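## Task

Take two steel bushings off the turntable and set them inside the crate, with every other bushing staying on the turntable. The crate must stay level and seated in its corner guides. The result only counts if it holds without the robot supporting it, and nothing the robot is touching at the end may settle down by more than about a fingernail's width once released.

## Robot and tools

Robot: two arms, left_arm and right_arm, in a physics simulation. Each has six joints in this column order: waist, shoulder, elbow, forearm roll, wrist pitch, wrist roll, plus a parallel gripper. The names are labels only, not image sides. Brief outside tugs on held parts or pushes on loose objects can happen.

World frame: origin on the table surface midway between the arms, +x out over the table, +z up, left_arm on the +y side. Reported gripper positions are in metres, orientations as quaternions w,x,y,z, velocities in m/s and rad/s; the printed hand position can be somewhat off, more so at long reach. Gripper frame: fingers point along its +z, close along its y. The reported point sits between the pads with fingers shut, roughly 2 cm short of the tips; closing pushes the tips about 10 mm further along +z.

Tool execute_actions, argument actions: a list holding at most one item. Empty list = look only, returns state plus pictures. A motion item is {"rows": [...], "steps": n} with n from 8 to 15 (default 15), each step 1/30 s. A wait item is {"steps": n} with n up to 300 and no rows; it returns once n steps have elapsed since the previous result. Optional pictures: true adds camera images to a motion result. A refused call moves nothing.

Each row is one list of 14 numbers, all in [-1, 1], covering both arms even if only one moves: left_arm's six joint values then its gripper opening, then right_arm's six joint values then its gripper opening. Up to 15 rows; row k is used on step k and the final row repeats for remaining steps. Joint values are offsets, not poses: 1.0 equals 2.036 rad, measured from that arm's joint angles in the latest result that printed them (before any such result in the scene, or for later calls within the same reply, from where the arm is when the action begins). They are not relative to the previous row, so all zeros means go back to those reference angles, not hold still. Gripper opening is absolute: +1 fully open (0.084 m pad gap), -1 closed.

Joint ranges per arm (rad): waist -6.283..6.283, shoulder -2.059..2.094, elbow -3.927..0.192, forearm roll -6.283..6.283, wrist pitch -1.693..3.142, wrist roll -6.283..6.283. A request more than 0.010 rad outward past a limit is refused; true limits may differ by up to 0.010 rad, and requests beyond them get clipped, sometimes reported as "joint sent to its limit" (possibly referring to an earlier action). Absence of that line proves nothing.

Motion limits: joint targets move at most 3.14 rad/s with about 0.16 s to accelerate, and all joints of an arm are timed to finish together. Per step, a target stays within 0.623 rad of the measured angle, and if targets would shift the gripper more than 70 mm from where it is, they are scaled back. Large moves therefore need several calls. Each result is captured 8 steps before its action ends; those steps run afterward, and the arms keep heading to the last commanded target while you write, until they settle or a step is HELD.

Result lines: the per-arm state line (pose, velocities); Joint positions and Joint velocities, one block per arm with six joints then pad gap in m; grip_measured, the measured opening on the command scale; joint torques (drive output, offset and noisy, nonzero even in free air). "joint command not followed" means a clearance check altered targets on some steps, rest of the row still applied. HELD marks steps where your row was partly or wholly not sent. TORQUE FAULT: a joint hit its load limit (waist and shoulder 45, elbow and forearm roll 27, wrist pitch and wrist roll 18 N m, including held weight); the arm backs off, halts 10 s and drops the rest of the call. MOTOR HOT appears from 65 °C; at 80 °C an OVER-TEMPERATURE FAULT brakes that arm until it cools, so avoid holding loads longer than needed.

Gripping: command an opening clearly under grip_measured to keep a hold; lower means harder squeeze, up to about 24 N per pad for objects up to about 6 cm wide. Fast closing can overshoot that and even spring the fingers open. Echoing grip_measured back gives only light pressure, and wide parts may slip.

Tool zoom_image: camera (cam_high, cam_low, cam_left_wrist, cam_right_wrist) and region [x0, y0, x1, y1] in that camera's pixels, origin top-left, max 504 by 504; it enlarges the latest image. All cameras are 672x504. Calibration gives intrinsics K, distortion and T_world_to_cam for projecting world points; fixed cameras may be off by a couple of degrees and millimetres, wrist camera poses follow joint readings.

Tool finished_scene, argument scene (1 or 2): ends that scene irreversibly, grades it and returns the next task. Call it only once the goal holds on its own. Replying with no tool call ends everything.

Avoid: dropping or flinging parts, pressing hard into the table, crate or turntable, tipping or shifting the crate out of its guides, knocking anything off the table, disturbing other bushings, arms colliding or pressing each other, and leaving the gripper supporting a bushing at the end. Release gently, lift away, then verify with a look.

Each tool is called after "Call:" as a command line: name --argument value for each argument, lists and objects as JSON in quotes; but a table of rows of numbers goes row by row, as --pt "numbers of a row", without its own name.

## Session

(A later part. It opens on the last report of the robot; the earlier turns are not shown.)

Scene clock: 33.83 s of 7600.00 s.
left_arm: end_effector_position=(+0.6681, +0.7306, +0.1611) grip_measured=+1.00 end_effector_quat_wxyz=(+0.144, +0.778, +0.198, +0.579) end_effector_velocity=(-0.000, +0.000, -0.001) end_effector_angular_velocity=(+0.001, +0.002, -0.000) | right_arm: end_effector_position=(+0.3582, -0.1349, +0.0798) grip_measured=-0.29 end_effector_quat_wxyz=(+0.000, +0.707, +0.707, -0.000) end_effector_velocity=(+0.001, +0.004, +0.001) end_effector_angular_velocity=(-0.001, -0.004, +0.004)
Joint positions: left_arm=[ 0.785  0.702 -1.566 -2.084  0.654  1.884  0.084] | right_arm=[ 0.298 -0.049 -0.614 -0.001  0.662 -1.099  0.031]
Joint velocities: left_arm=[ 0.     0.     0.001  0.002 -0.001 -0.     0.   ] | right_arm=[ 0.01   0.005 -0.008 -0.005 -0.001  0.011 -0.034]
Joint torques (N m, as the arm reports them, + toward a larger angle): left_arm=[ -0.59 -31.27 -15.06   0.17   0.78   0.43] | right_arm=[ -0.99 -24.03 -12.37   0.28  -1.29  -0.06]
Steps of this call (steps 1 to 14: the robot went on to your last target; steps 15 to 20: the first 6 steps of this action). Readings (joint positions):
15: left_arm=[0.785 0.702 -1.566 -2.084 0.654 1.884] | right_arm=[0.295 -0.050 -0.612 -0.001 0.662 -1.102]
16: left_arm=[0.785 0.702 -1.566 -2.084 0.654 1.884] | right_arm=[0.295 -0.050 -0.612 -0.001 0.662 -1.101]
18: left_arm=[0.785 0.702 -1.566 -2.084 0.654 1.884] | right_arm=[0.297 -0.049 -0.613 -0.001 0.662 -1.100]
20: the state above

Call:
execute_actions --actions '[{"rows":[[0,0,0,0,0,0,1,-0.001,-0.01,-0.0035,0,0.0135,0,-0.9],[0,0,0,0,0,0,1,-0.001,-0.02,-0.0075,0,0.0275,0,-0.9],[0,0,0,0,0,0,1,-0.001,-0.03,-0.0115,0,0.042,0,-0.9],[0,0,0,0,0,0,1,-0.001,-0.0403,-0.0163,0,0.0571,0,-0.9],[0,0,0,0,0,0,1,-0.001,-0.0515,-0.0235,0,0.075,0,-0.9],[0,0,0,0,0,0,1,-0.001,-0.0625,-0.031,0,0.0935,0,-0.9],[0,0,0,0,0,0,1,-0.001,-0.0734,-0.0388,0,0.1126,0,-0.9]],"steps":15}]'

Scene clock: 34.63 s of 7600.00 s.
left_arm: end_effector_position=(+0.6681, +0.7306, +0.1611) grip_measured=+1.00 end_effector_quat_wxyz=(+0.144, +0.778, +0.198, +0.579) end_effector_velocity=(+0.000, +0.000, +0.001) end_effector_angular_velocity=(+0.000, -0.001, +0.000) | right_arm: end_effector_position=(+0.3584, -0.1348, +0.1044) grip_measured=-0.29 end_effector_quat_wxyz=(-0.000, +0.707, +0.707, -0.001) end_effector_velocity=(+0.015, +0.001, +0.235) end_effector_angular_velocity=(+0.007, -0.022, -0.007)
Joint positions: left_arm=[ 0.785  0.702 -1.566 -2.084  0.654  1.884  0.084] | right_arm=[ 0.298 -0.106 -0.638 -0.001  0.747 -1.099  0.031]
Joint velocities: left_arm=[ 0.    -0.    -0.001 -0.     0.    -0.    -0.   ] | right_arm=[-0.014 -0.503 -0.265 -0.005  0.745 -0.004 -0.   ]
Joint torques (N m, as the arm reports them, + toward a larger angle): left_arm=[ -0.33 -31.26 -15.17   0.08   0.78   0.5 ] | right_arm=[ -0.29 -26.93 -14.76   0.85  -1.65  -0.28]
Steps of this call (steps 1 to 8: the last 8 steps of your previous action; steps 9 to 15: the robot went on to your last target; steps 16 to 17: nothing new was sent; steps 18 to 24: the first 7 steps of this action). Readings (joint positions):
18: left_arm=[0.785 0.702 -1.566 -2.084 0.654 1.884] | right_arm=[0.299 -0.048 -0.614 -0.001 0.663 -1.098]
19: left_arm=[0.785 0.702 -1.566 -2.084 0.654 1.884] | right_arm=[0.299 -0.050 -0.615 -0.001 0.667 -1.098]
21: left_arm=[0.785 0.702 -1.566 -2.084 0.654 1.884] | right_arm=[0.299 -0.064 -0.619 -0.001 0.687 -1.098]
24: the state above

Call:
execute_actions --actions '[{"rows":[[0,0,0,0,0,0,1,0.085,0.184,-0.327,0,0.141,0.058,-0.9]],"steps":15}]' --pictures true

Scene clock: 35.30 s of 7600.00 s.
left_arm: end_effector_position=(+0.6681, +0.7306, +0.1611) grip_measured=+1.00 end_effector_quat_wxyz=(+0.144, +0.778, +0.198, +0.579) end_effector_velocity=(-0.000, +0.000, -0.000) end_effector_angular_velocity=(-0.000, +0.000, +0.000) | right_arm: end_effector_position=(+0.3913, -0.0916, +0.1616) grip_measured=-0.29 end_effector_quat_wxyz=(+0.000, +0.702, +0.712, -0.000) end_effector_velocity=(+0.206, +0.301, +0.069) end_effector_angular_velocity=(+0.022, -0.036, +0.122)
Joint positions: left_arm=[ 0.785  0.702 -1.566 -2.084  0.654  1.884  0.084] | right_arm=[ 0.352 -0.05  -0.886 -0.001  0.936 -1.06   0.031]
Joint velocities: left_arm=[ 0.001  0.001 -0.     0.     0.    -0.     0.   ] | right_arm=[ 0.36   0.952 -1.274  0.001  0.28   0.237 -0.   ]
Joint torques (N m, as the arm reports them, + toward a larger angle): left_arm=[ -0.33 -31.08 -15.26   0.27   0.73   0.52] | right_arm=[ -0.91 -26.55 -12.19   0.62  -1.66  -0.04]
Steps of this call (steps 1 to 8: the last 8 steps of your previous action; steps 9 to 13: the robot went on to your last target; steps 14 to 20: the first 7 steps of this action). Readings (joint positions):
14: left_arm=[0.785 0.702 -1.566 -2.084 0.654 1.884] | right_arm=[0.296 -0.196 -0.692 -0.001 0.891 -1.098]
15: left_arm=[0.785 0.702 -1.566 -2.084 0.654 1.884] | right_arm=[0.299 -0.191 -0.699 -0.001 0.894 -1.096]
17: left_arm=[0.785 0.702 -1.566 -2.084 0.654 1.884] | right_arm=[0.315 -0.148 -0.753 -0.001 0.908 -1.084]
20: the state above
camera_calibration (this result's frames):
cam_left_wrist: T_world_to_cam=[[0.145717, -0.880209, 0.451662, 0.502707], [-0.267182, -0.474584, -0.83868, 0.725343], [0.952565, 0.00153429, -0.304331, -0.459628], [0, 0, 0, 1]] pos_world=[0.558371, 0.787428, 0.241398]
cam_right_wrist: T_world_to_cam=[[0.99977, 0.0213884, 0.00148822, -0.357], [0.0213952, -0.99976, -0.00473244, -0.0317416], [0.00138664, 0.0047632, -0.999988, 0.292516], [0, 0, 0, 1]] pos_world=[0.357192, -0.0254917, 0.292894]

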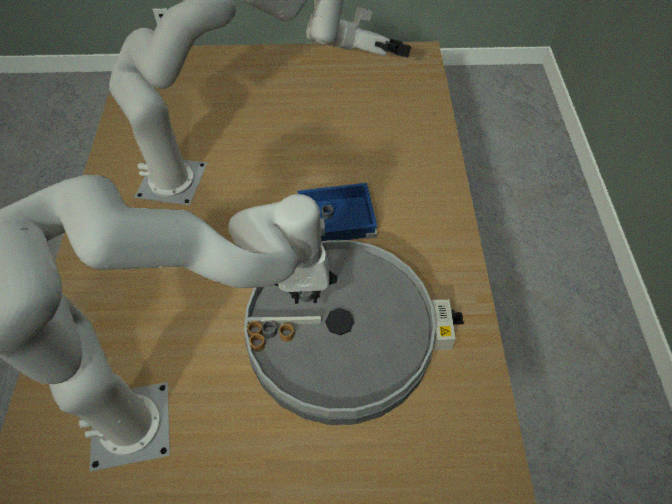

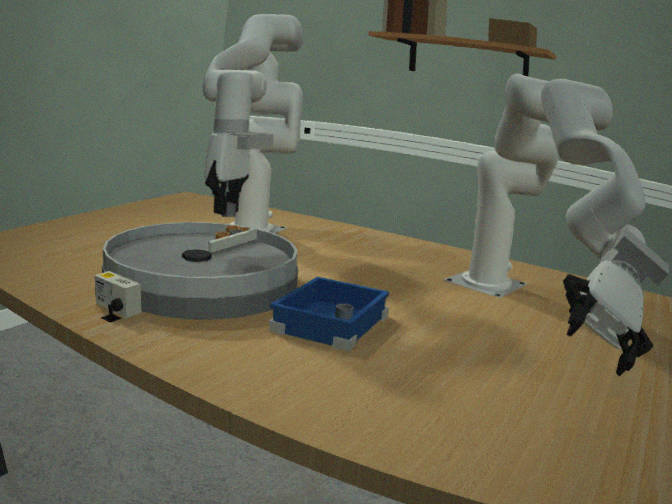

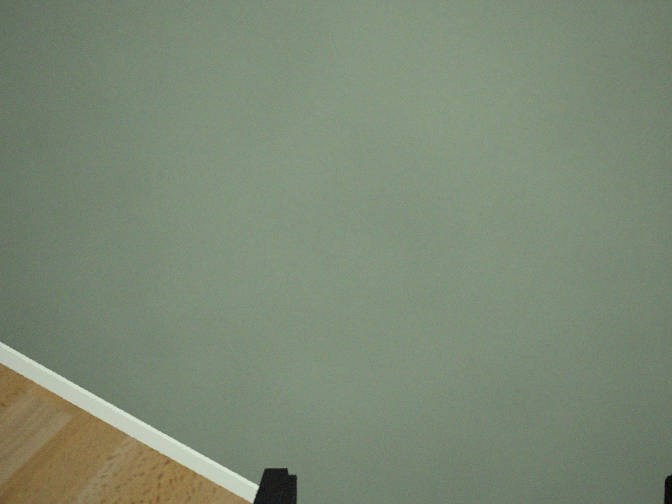

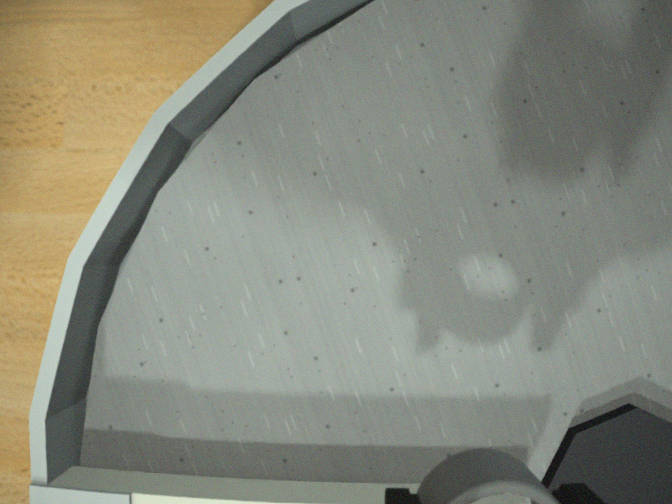

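Call:
execute_actions --actions '[{"rows":[[0,0,0,0,0,0,1,0.1187,0.32,-0.418,0,0.098,0.08,-0.9],[0,0,0,0,0,0,1,0.1187,0.32,-0.418,0,0.098,0.08,-0.9],[0,0,0,0,0,0,1,0.1187,0.32,-0.418,0,0.098,0.08,-0.9],[0,0,0,0,0,0,1,0.1187,0.32,-0.418,0,0.098,0.08,-0.9],[0,0,0,0,0,0,1,0.1187,0.32,-0.418,0,0.098,0.08,-0.9],[0,0,0,0,0,0,1,0.1187,0.32,-0.418,0,0.098,0.08,-0.9],[0,0,0,0,0,0,1,0.1583,0.4265,-0.5577,0,0.1311,0.1065,-0.9]],"steps":15}]'

Call:
execute_actions --actions '[{"steps":16}]' --pictures true

Scene clock: 36.00 s of 7600.00 s.
left_arm: end_effector_position=(+0.6681, +0.7306, +0.1611) grip_measured=+1.00 end_effector_quat_wxyz=(+0.144, +0.778, +0.198, +0.579) end_effector_velocity=(-0.000, +0.000, +0.000) end_effector_angular_velocity=(-0.000, -0.000, +0.001) | right_arm: end_effector_position=(+0.4573, +0.0631, +0.1615) grip_measured=-0.29 end_effector_quat_wxyz=(+0.001, +0.681, +0.732, +0.001) end_effector_velocity=(+0.053, +0.346, -0.083) end_effector_angular_velocity=(-0.022, +0.028, +0.145)
Joint positions: left_arm=[ 0.785  0.702 -1.566 -2.084  0.654  1.884  0.084] | right_arm=[ 0.527  0.42  -1.503 -0.001  1.08  -0.943  0.031]
Joint velocities: left_arm=[ 0.    -0.    -0.    -0.001 -0.001 -0.    -0.   ] | right_arm=[ 0.397  1.042 -1.313  0.001  0.307  0.252 -0.   ]
Joint torques (N m, as the arm reports them, + toward a larger angle): left_arm=[ -0.47 -31.23 -14.96   0.2    0.81   0.37] | right_arm=[ -2.   -41.59 -14.21   0.32  -1.25  -0.41]
Steps of this call (steps 1 to 8: the last 8 steps of your previous action; steps 9 to 14: the robot went on to your last target; steps 15 to 21: the first 7 steps of this action). Readings (joint positions):
15: left_arm=[0.785 0.702 -1.566 -2.084 0.654 1.884] | right_arm=[0.469 0.264 -1.297 -0.001 1.032 -0.982]
16: left_arm=[0.785 0.702 -1.566 -2.084 0.654 1.884] | right_arm=[0.471 0.270 -1.306 -0.001 1.035 -0.980]
18: left_arm=[0.785 0.702 -1.566 -2.084 0.654 1.884] | right_arm=[0.486 0.314 -1.366 -0.001 1.050 -0.968]
21: the state above

Scene clock: 36.53 s of 7600.00 s.
left_arm: end_effector_position=(+0.6681, +0.7306, +0.1611) grip_measured=+1.00 end_effector_quat_wxyz=(+0.144, +0.778, +0.198, +0.579) end_effector_velocity=(+0.000, -0.001, -0.000) end_effector_angular_velocity=(-0.000, +0.000, -0.001) | right_arm: end_effector_position=(+0.4557, +0.1876, +0.1207) grip_measured=-0.29 end_effector_quat_wxyz=(+0.001, +0.664, +0.748, -0.000) end_effector_velocity=(+0.013, +0.020, +0.014) end_effector_angular_velocity=(+0.033, -0.032, -0.013)
Joint positions: left_arm=[ 0.785  0.702 -1.566 -2.084  0.654  1.884  0.084] | right_arm=[ 0.672  0.811 -2.011 -0.001  1.2   -0.846  0.031]
Joint velocities: left_arm=[-0.001 -0.     0.     0.     0.     0.     0.   ] | right_arm=[ 0.006  0.056 -0.125 -0.002  0.023  0.019  0.   ]
Joint torques (N m, as the arm reports them, + toward a larger angle): left_arm=[ -0.52 -31.25 -14.9    0.22   0.69   0.45] | right_arm=[ -0.47 -50.84 -14.79  -0.17  -1.66  -0.38]
Kept back: nothing.
Steps of this call (steps 1 to 8: the last 8 steps of your previous action; steps 9 to 16: the robot went on to your last target). Readings (joint positions):
1: left_arm=[0.785 0.702 -1.566 -2.084 0.654 1.884] | right_arm=[0.540 0.455 -1.546 -0.001 1.090 -0.934]
2: left_arm=[0.785 0.702 -1.566 -2.084 0.654 1.884] | right_arm=[0.552 0.488 -1.590 -0.001 1.101 -0.926]
4: left_arm=[0.785 0.702 -1.566 -2.084 0.654 1.884] | right_arm=[0.577 0.555 -1.677 -0.001 1.121 -0.909]
8: left_arm=[0.785 0.702 -1.566 -2.084 0.654 1.884] | right_arm=[0.627 0.690 -1.853 -0.001 1.163 -0.876]
16: the state above
camera_calibration (this result's frames):
cam_left_wrist: T_world_to_cam=[[0.145717, -0.880209, 0.451662, 0.502706], [-0.267182, -0.474584, -0.83868, 0.725343], [0.952565, 0.00153417, -0.304331, -0.459628], [0, 0, 0, 1]] pos_world=[0.558371, 0.787428, 0.241398]
cam_right_wrist: T_world_to_cam=[[0.992093, 0.125501, 0.00120007, -0.443319], [0.125505, -0.992084, -0.00431421, 0.196887], [0.00064913, 0.00443071, -0.99999, 0.25061], [0, 0, 0, 1]] pos_world=[0.41494, 0.249855, 0.251989]

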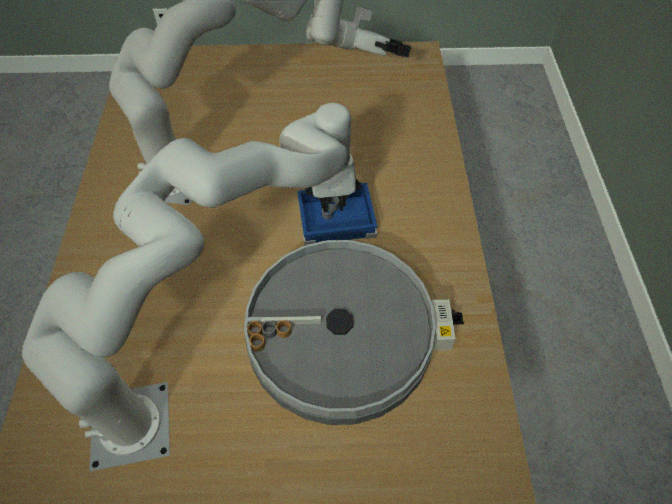

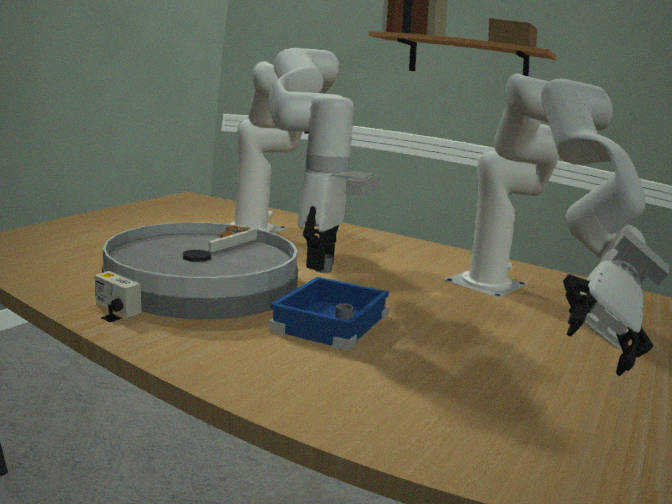

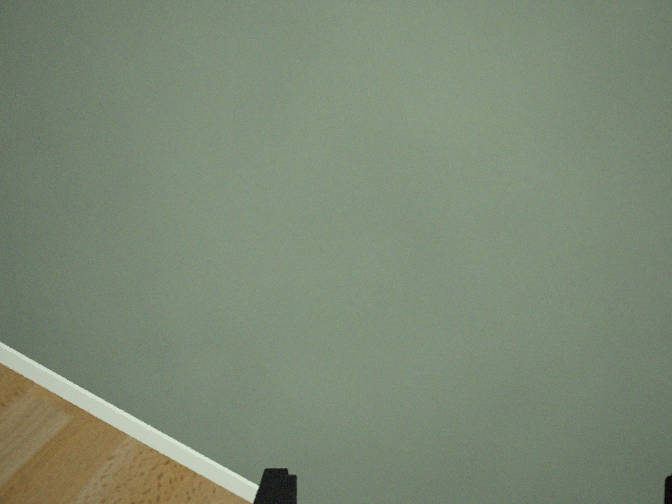

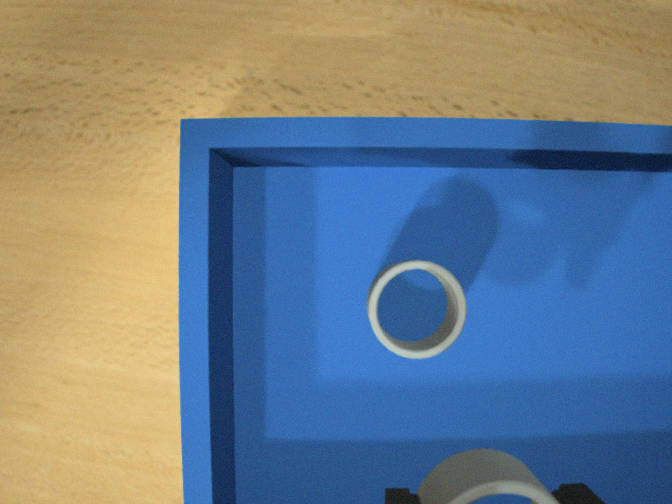

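Call:
execute_actions --actions '[{"rows":[[0,0,0,0,0,0,1,0.0012,0.009,0.002,0,-0.011,0.0014,-0.9],[0,0,0,0,0,0,1,0.0012,0.0145,0.009,0,-0.023,0.0014,-0.9],[0,0,0,0,0,0,1,0.0012,0.02,0.0155,0,-0.035,0.0014,-0.9],[0,0,0,0,0,0,1,0.0012,0.0256,0.0214,0,-0.047,0.0014,-0.9],[0,0,0,0,0,0,1,0.0012,0.032,0.025,0,-0.057,0.0014,-0.9],[0,0,0,0,0,0,1,0.0012,0.038,0.0278,0,-0.066,0.0014,-0.9],[0,0,0,0,0,0,1,0.0012,0.043,0.0297,0,-0.073,0.0014,-0.9],[0,0,0,0,0,0,1,0.0012,0.047,0.031,0,-0.078,0.0014,-0.9],[0,0,0,0,0,0,1,0.0012,0.050,0.0318,0,-0.082,0.0014,-0.9],[0,0,0,0,0,0,1,0.0012,0.0526,0.0323,0,-0.0848,0.0014,-0.9]],"steps":15}]'

Call:
execute_actions --actions '[{"steps":15}]'

Scene clock: 37.60 s of 7600.00 s.
left_arm: end_effector_position=(+0.6681, +0.7306, +0.1611) grip_measured=+1.00 end_effector_quat_wxyz=(+0.144, +0.778, +0.198, +0.579) end_effector_velocity=(-0.000, +0.001, -0.000) end_effector_angular_velocity=(+0.000, +0.000, +0.001) | right_arm: end_effector_position=(+0.4561, +0.1905, +0.0886) grip_measured=-0.29 end_effector_quat_wxyz=(+0.000, +0.664, +0.748, +0.001) end_effector_velocity=(-0.012, -0.013, -0.293) end_effector_angular_velocity=(-0.060, +0.053, -0.000)
Joint positions: left_arm=[ 0.785  0.702 -1.566 -2.084  0.654  1.884  0.084] | right_arm=[ 0.674  0.851 -1.985 -0.001  1.133 -0.843  0.031]
Joint velocities: left_arm=[ 0.001  0.    -0.     0.    -0.     0.    -0.   ] | right_arm=[ 0.001  0.32   0.284  0.    -0.524  0.002 -0.   ]
Joint torques (N m, as the arm reports them, + toward a larger angle): left_arm=[ -0.63 -31.26 -15.02   0.32   0.79   0.46] | right_arm=[ -1.12 -45.86 -14.22  -0.06  -1.46  -0.17]
Steps of this call (steps 1 to 25: the robot went on to your last target; steps 26 to 32: the first 7 steps of this action). Readings (joint positions):
26: left_arm=[0.785 0.702 -1.566 -2.084 0.654 1.884] | right_arm=[0.674 0.818 -2.021 -0.001 1.202 -0.844]
27: left_arm=[0.785 0.702 -1.566 -2.084 0.654 1.884] | right_arm=[0.674 0.819 -2.020 -0.001 1.198 -0.844]
29: left_arm=[0.785 0.702 -1.566 -2.084 0.654 1.884] | right_arm=[0.674 0.826 -2.011 -0.001 1.180 -0.843]
32: the state above

Scene clock: 38.10 s of 7600.00 s.
left_arm: end_effector_position=(+0.6681, +0.7306, +0.1611) grip_measured=+1.00 end_effector_quat_wxyz=(+0.144, +0.778, +0.198, +0.579) end_effector_velocity=(-0.001, +0.001, -0.000) end_effector_angular_velocity=(+0.001, +0.002, +0.001) | right_arm: end_effector_position=(+0.4557, +0.1901, +0.0363) grip_measured=-0.29 end_effector_quat_wxyz=(+0.000, +0.664, +0.748, +0.001) end_effector_velocity=(-0.003, -0.004, -0.012) end_effector_angular_velocity=(-0.011, +0.010, -0.002)
Joint positions: left_arm=[ 0.785  0.702 -1.566 -2.084  0.654  1.884  0.084] | right_arm=[ 0.674  0.917 -1.947 -0.001  1.028 -0.843  0.031]
Joint velocities: left_arm=[ 0.001  0.     0.     0.001 -0.001  0.     0.   ] | right_arm=[-0.     0.013  0.011  0.    -0.008  0.001 -0.   ]
Joint torques (N m, as the arm reports them, + toward a larger angle): left_arm=[ -0.61 -31.52 -15.06   0.18   0.77   0.36] | right_arm=[ -0.3  -50.49 -14.7    0.33  -1.63  -0.09]
Kept back: nothing.
Steps of this call (steps 1 to 8: the last 8 steps of your previous action; steps 9 to 15: the robot went on to your last target). Readings (joint positions):
1: left_arm=[0.785 0.702 -1.566 -2.084 0.654 1.884] | right_arm=[0.674 0.862 -1.976 -0.001 1.115 -0.843]
2: left_arm=[0.785 0.702 -1.566 -2.084 0.654 1.884] | right_arm=[0.674 0.873 -1.968 -0.001 1.098 -0.843]
4: left_arm=[0.785 0.702 -1.566 -2.084 0.654 1.884] | right_arm=[0.674 0.894 -1.955 -0.001 1.069 -0.843]
8: left_arm=[0.785 0.702 -1.566 -2.084 0.654 1.884] | right_arm=[0.674 0.914 -1.947 -0.001 1.038 -0.843]
15: the state above

Call:
execute_actions --actions '[{"rows":[[0,0,0,0,0,0,1,0,0.0027,0.0012,0,-0.003,0,-0.9],[0,0,0,0,0,0,1,0,0.0027,0.0012,0,-0.003,0,-0.9],[0,0,0,0,0,0,1,0,0.0027,0.0012,0,-0.003,0,-0.9],[0,0,0,0,0,0,1,0,0.0027,0.0012,0,-0.003,0,-0.9],[0,0,0,0,0,0,1,0,0.0027,0.0012,0,-0.003,0,-0.9],[0,0,0,0,0,0,1,0,0.0027,0.0012,0,-0.003,0,-0.9],[0,0,0,0,0,0,1,0,0.0027,0.0012,0,-0.003,0,-0.9],[0,0,0,0,0,0,1,0,0.0027,0.0012,0,-0.003,0,-0.9],[0,0,0,0,0,0,1,0,0.0027,0.0012,0,-0.003,0,-0.5],[0,0,0,0,0,0,1,0,0.0027,0.0012,0,-0.003,0,-0.3],[0,0,0,0,0,0,1,0,0.0027,0.0012,0,-0.003,0,-0.2],[0,0,0,0,0,0,1,0,0.0027,0.0012,0,-0.003,0,-0.1],[0,0,0,0,0,0,1,0,0.0027,0.0012,0,-0.003,0,0]],"steps":15}]'

Call:
execute_actions --actions '[{"rows":[[0,0,0,0,0,0,1,0,0,0,0,0,0,0],[0,0,0,0,0,0,1,0,0,0,0,0,0,0],[0,0,0,0,0,0,1,0,-0.007,-0.0015,0,0.0085,0,0],[0,0,0,0,0,0,1,0,-0.015,-0.004,0,0.019,0,0],[0,0,0,0,0,0,1,0,-0.022,-0.0075,0,0.0295,0,0],[0,0,0,0,0,0,1,0,-0.029,-0.0113,0,0.0405,0,0],[0,0,0,0,0,0,1,0,-0.0365,-0.019,0,0.0555,0,0],[0,0,0,0,0,0,1,0,-0.044,-0.028,0,0.072,0,0],[0,0,0,0,0,0,1,0,-0.051,-0.0378,0,0.089,0,0]],"steps":15}]'

Call:
execute_actions --actions '[{"steps":14}]' --pictures true

Scene clock: 39.07 s of 7600.00 s.
left_arm: end_effector_position=(+0.6681, +0.7306, +0.1611) grip_measured=+1.00 end_effector_quat_wxyz=(+0.144, +0.778, +0.198, +0.579) end_effector_velocity=(+0.000, -0.000, -0.000) end_effector_angular_velocity=(-0.000, +0.000, +0.000) | right_arm: end_effector_position=(+0.4555, +0.1898, +0.0331) grip_measured=-0.29 end_effector_quat_wxyz=(+0.000, +0.664, +0.748, +0.000) end_effector_velocity=(-0.000, -0.001, -0.006) end_effector_angular_velocity=(-0.002, +0.001, -0.001)
Joint positions: left_arm=[ 0.785  0.702 -1.566 -2.084  0.654  1.884  0.084] | right_arm=[ 0.674  0.921 -1.945 -0.001  1.023 -0.843  0.031]
Joint velocities: left_arm=[-0.  0.  0. -0. -0. -0. -0.] | right_arm=[-0.     0.007  0.004 -0.    -0.01   0.001  0.001]
Joint torques (N m, as the arm reports them, + toward a larger angle): left_arm=[ -0.28 -31.29 -15.22   0.2    0.75   0.52] | right_arm=[ -0.69 -49.85 -14.68   0.77  -1.64  -0.66]
Steps of this call (steps 1 to 15: the robot went on to your last target; steps 16 to 22: nothing new was sent; steps 23 to 29: the first 7 steps of this action). Readings (joint positions):
23: left_arm=[0.785 0.702 -1.566 -2.084 0.654 1.884] | right_arm=[0.674 0.918 -1.945 -0.001 1.028 -0.843]
24: left_arm=[0.785 0.702 -1.566 -2.084 0.654 1.884] | right_arm=[0.674 0.919 -1.945 -0.001 1.027 -0.843]
26: left_arm=[0.785 0.702 -1.566 -2.084 0.654 1.884] | right_arm=[0.674 0.920 -1.945 -0.001 1.025 -0.843]
29: the state above

Scene clock: 39.57 s of 7600.00 s.
left_arm: end_effector_position=(+0.6681, +0.7306, +0.1611) grip_measured=+1.00 end_effector_quat_wxyz=(+0.144, +0.778, +0.198, +0.579) end_effector_velocity=(-0.000, +0.000, -0.000) end_effector_angular_velocity=(-0.000, +0.000, +0.001) | right_arm: end_effector_position=(+0.4542, +0.1884, +0.0446) grip_measured=-0.02 end_effector_quat_wxyz=(+0.000, +0.664, +0.748, -0.004) end_effector_velocity=(+0.007, +0.007, +0.214) end_effector_angular_velocity=(+0.012, -0.011, -0.000)
Joint positions: left_arm=[ 0.785  0.702 -1.566 -2.084  0.654  1.884  0.084] | right_arm=[ 0.674  0.903 -1.949 -0.001  1.053 -0.843  0.043]
Joint velocities: left_arm=[ 0.  0.  0.  0. -0. -0.  0.] | right_arm=[-0.    -0.284 -0.133 -0.     0.4   -0.     0.004]
Joint torques (N m, as the arm reports them, + toward a larger angle): left_arm=[ -0.54 -31.19 -15.05   0.23   0.71   0.51] | right_arm=[ -0.09 -59.07 -17.46   0.72  -2.06  -0.13]
Steps of this call (steps 1 to 8: the last 8 steps of your previous action; steps 9 to 15: the first 7 steps of this action, its rows measured from where the robot was after step 8). Readings (joint positions):
8: left_arm=[0.785 0.702 -1.566 -2.084 0.654 1.884] | right_arm=[0.674 0.922 -1.944 -0.001 1.022 -0.843]
9: left_arm=[0.785 0.702 -1.566 -2.084 0.654 1.884] | right_arm=[0.674 0.923 -1.944 -0.001 1.022 -0.843]
10: left_arm=[0.785 0.702 -1.566 -2.084 0.654 1.884] | right_arm=[0.674 0.923 -1.943 -0.001 1.022 -0.843]
12: left_arm=[0.785 0.702 -1.566 -2.084 0.654 1.884] | right_arm=[0.674 0.921 -1.943 -0.001 1.026 -0.843]
15: the state above

Scene clock: 40.03 s of 7600.00 s.
left_arm: end_effector_position=(+0.6681, +0.7306, +0.1611) grip_measured=+1.00 end_effector_quat_wxyz=(+0.144, +0.778, +0.198, +0.579) end_effector_velocity=(-0.000, +0.001, +0.000) end_effector_angular_velocity=(+0.001, +0.000, +0.002) | right_arm: end_effector_position=(+0.4546, +0.1888, +0.1168) grip_measured=-0.01 end_effector_quat_wxyz=(+0.000, +0.664, +0.748, -0.003) end_effector_velocity=(-0.001, -0.000, +0.007) end_effector_angular_velocity=(-0.003, +0.002, +0.002)
Joint positions: left_arm=[ 0.785  0.702 -1.566 -2.084  0.654  1.884  0.084] | right_arm=[ 0.674  0.821 -2.018 -0.001  1.202 -0.843  0.044]
Joint velocities: left_arm=[ 0.001 -0.    -0.001 -0.    -0.002  0.     0.   ] | right_arm=[ 0.001 -0.006 -0.011 -0.     0.02  -0.001  0.   ]
Joint torques (N m, as the arm reports them, + toward a larger angle): left_arm=[ -0.23 -31.29 -14.87   0.4    0.78   0.46] | right_arm=[ -0.77 -50.34 -14.84   0.38  -1.59   0.02]
Kept back: nothing.
Steps of this call (steps 1 to 8: the last 8 steps of your previous action; steps 9 to 14: the robot went on to your last target). Readings (joint positions):
1: left_arm=[0.785 0.702 -1.566 -2.084 0.654 1.884] | right_arm=[0.674 0.893 -1.954 -0.001 1.068 -0.843]
2: left_arm=[0.785 0.702 -1.566 -2.084 0.654 1.884] | right_arm=[0.674 0.881 -1.962 -0.001 1.086 -0.843]
4: left_arm=[0.785 0.702 -1.566 -2.084 0.654 1.884] | right_arm=[0.674 0.856 -1.984 -0.001 1.129 -0.843]
8: left_arm=[0.785 0.702 -1.566 -2.084 0.654 1.884] | right_arm=[0.674 0.823 -2.017 -0.001 1.184 -0.843]
14: the state above
camera_calibration (this result's frames):
cam_left_wrist: T_world_to_cam=[[0.145717, -0.880209, 0.451662, 0.502707], [-0.267182, -0.474584, -0.83868, 0.725343], [0.952565, 0.00153403, -0.304331, -0.459627], [0, 0, 0, 1]] pos_world=[0.558371, 0.787428, 0.241398]
cam_right_wrist: T_world_to_cam=[[0.992141, 0.125104, -0.00232282, -0.441916], [0.125102, -0.992143, -0.00122892, 0.198067], [-0.00245832, 0.000928671, -0.999997, 0.248788], [0, 0, 0, 1]] pos_world=[0.414276, 0.251566, 0.248004]

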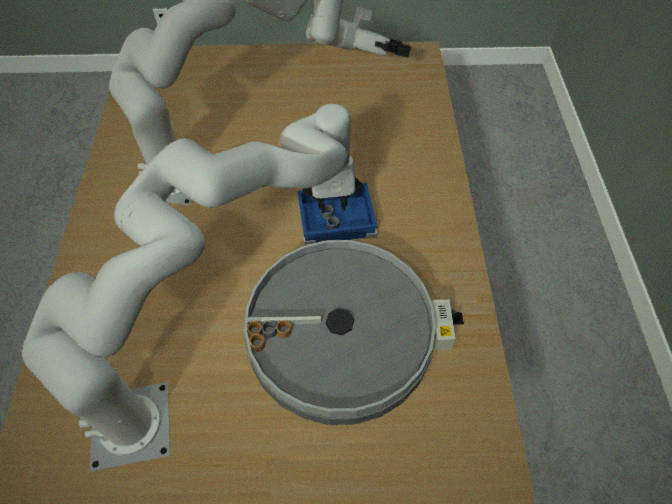

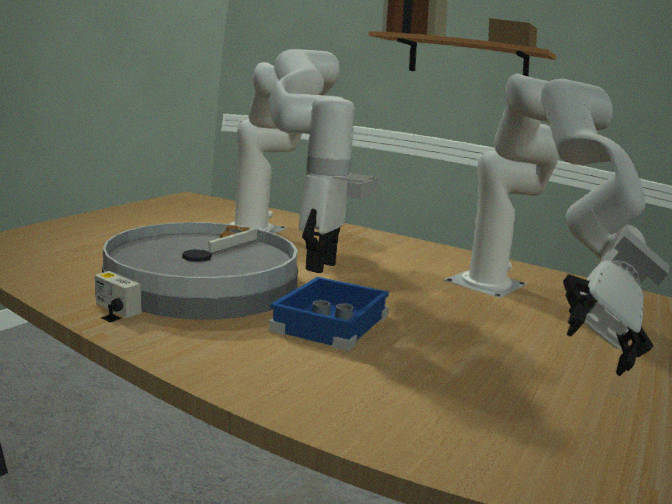

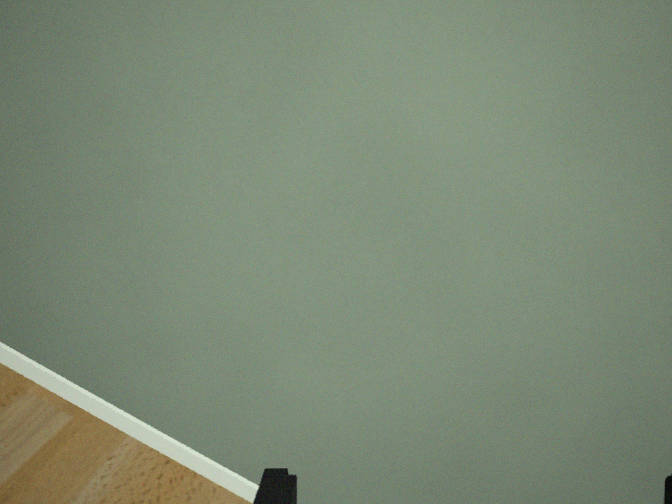

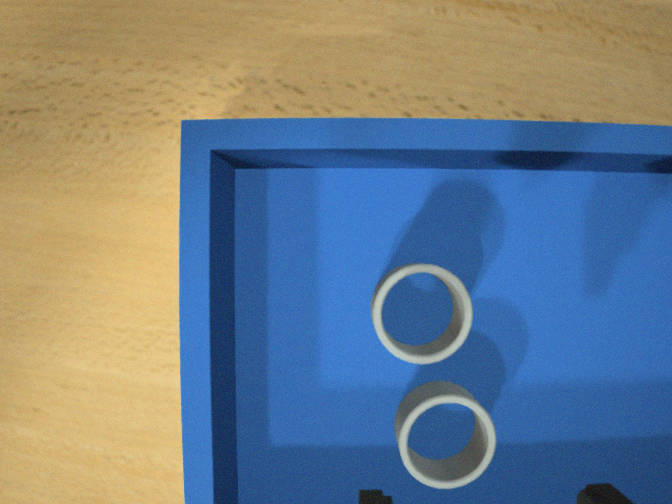

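Call:
finished_scene --scene 2

The scene is finished: the task was done.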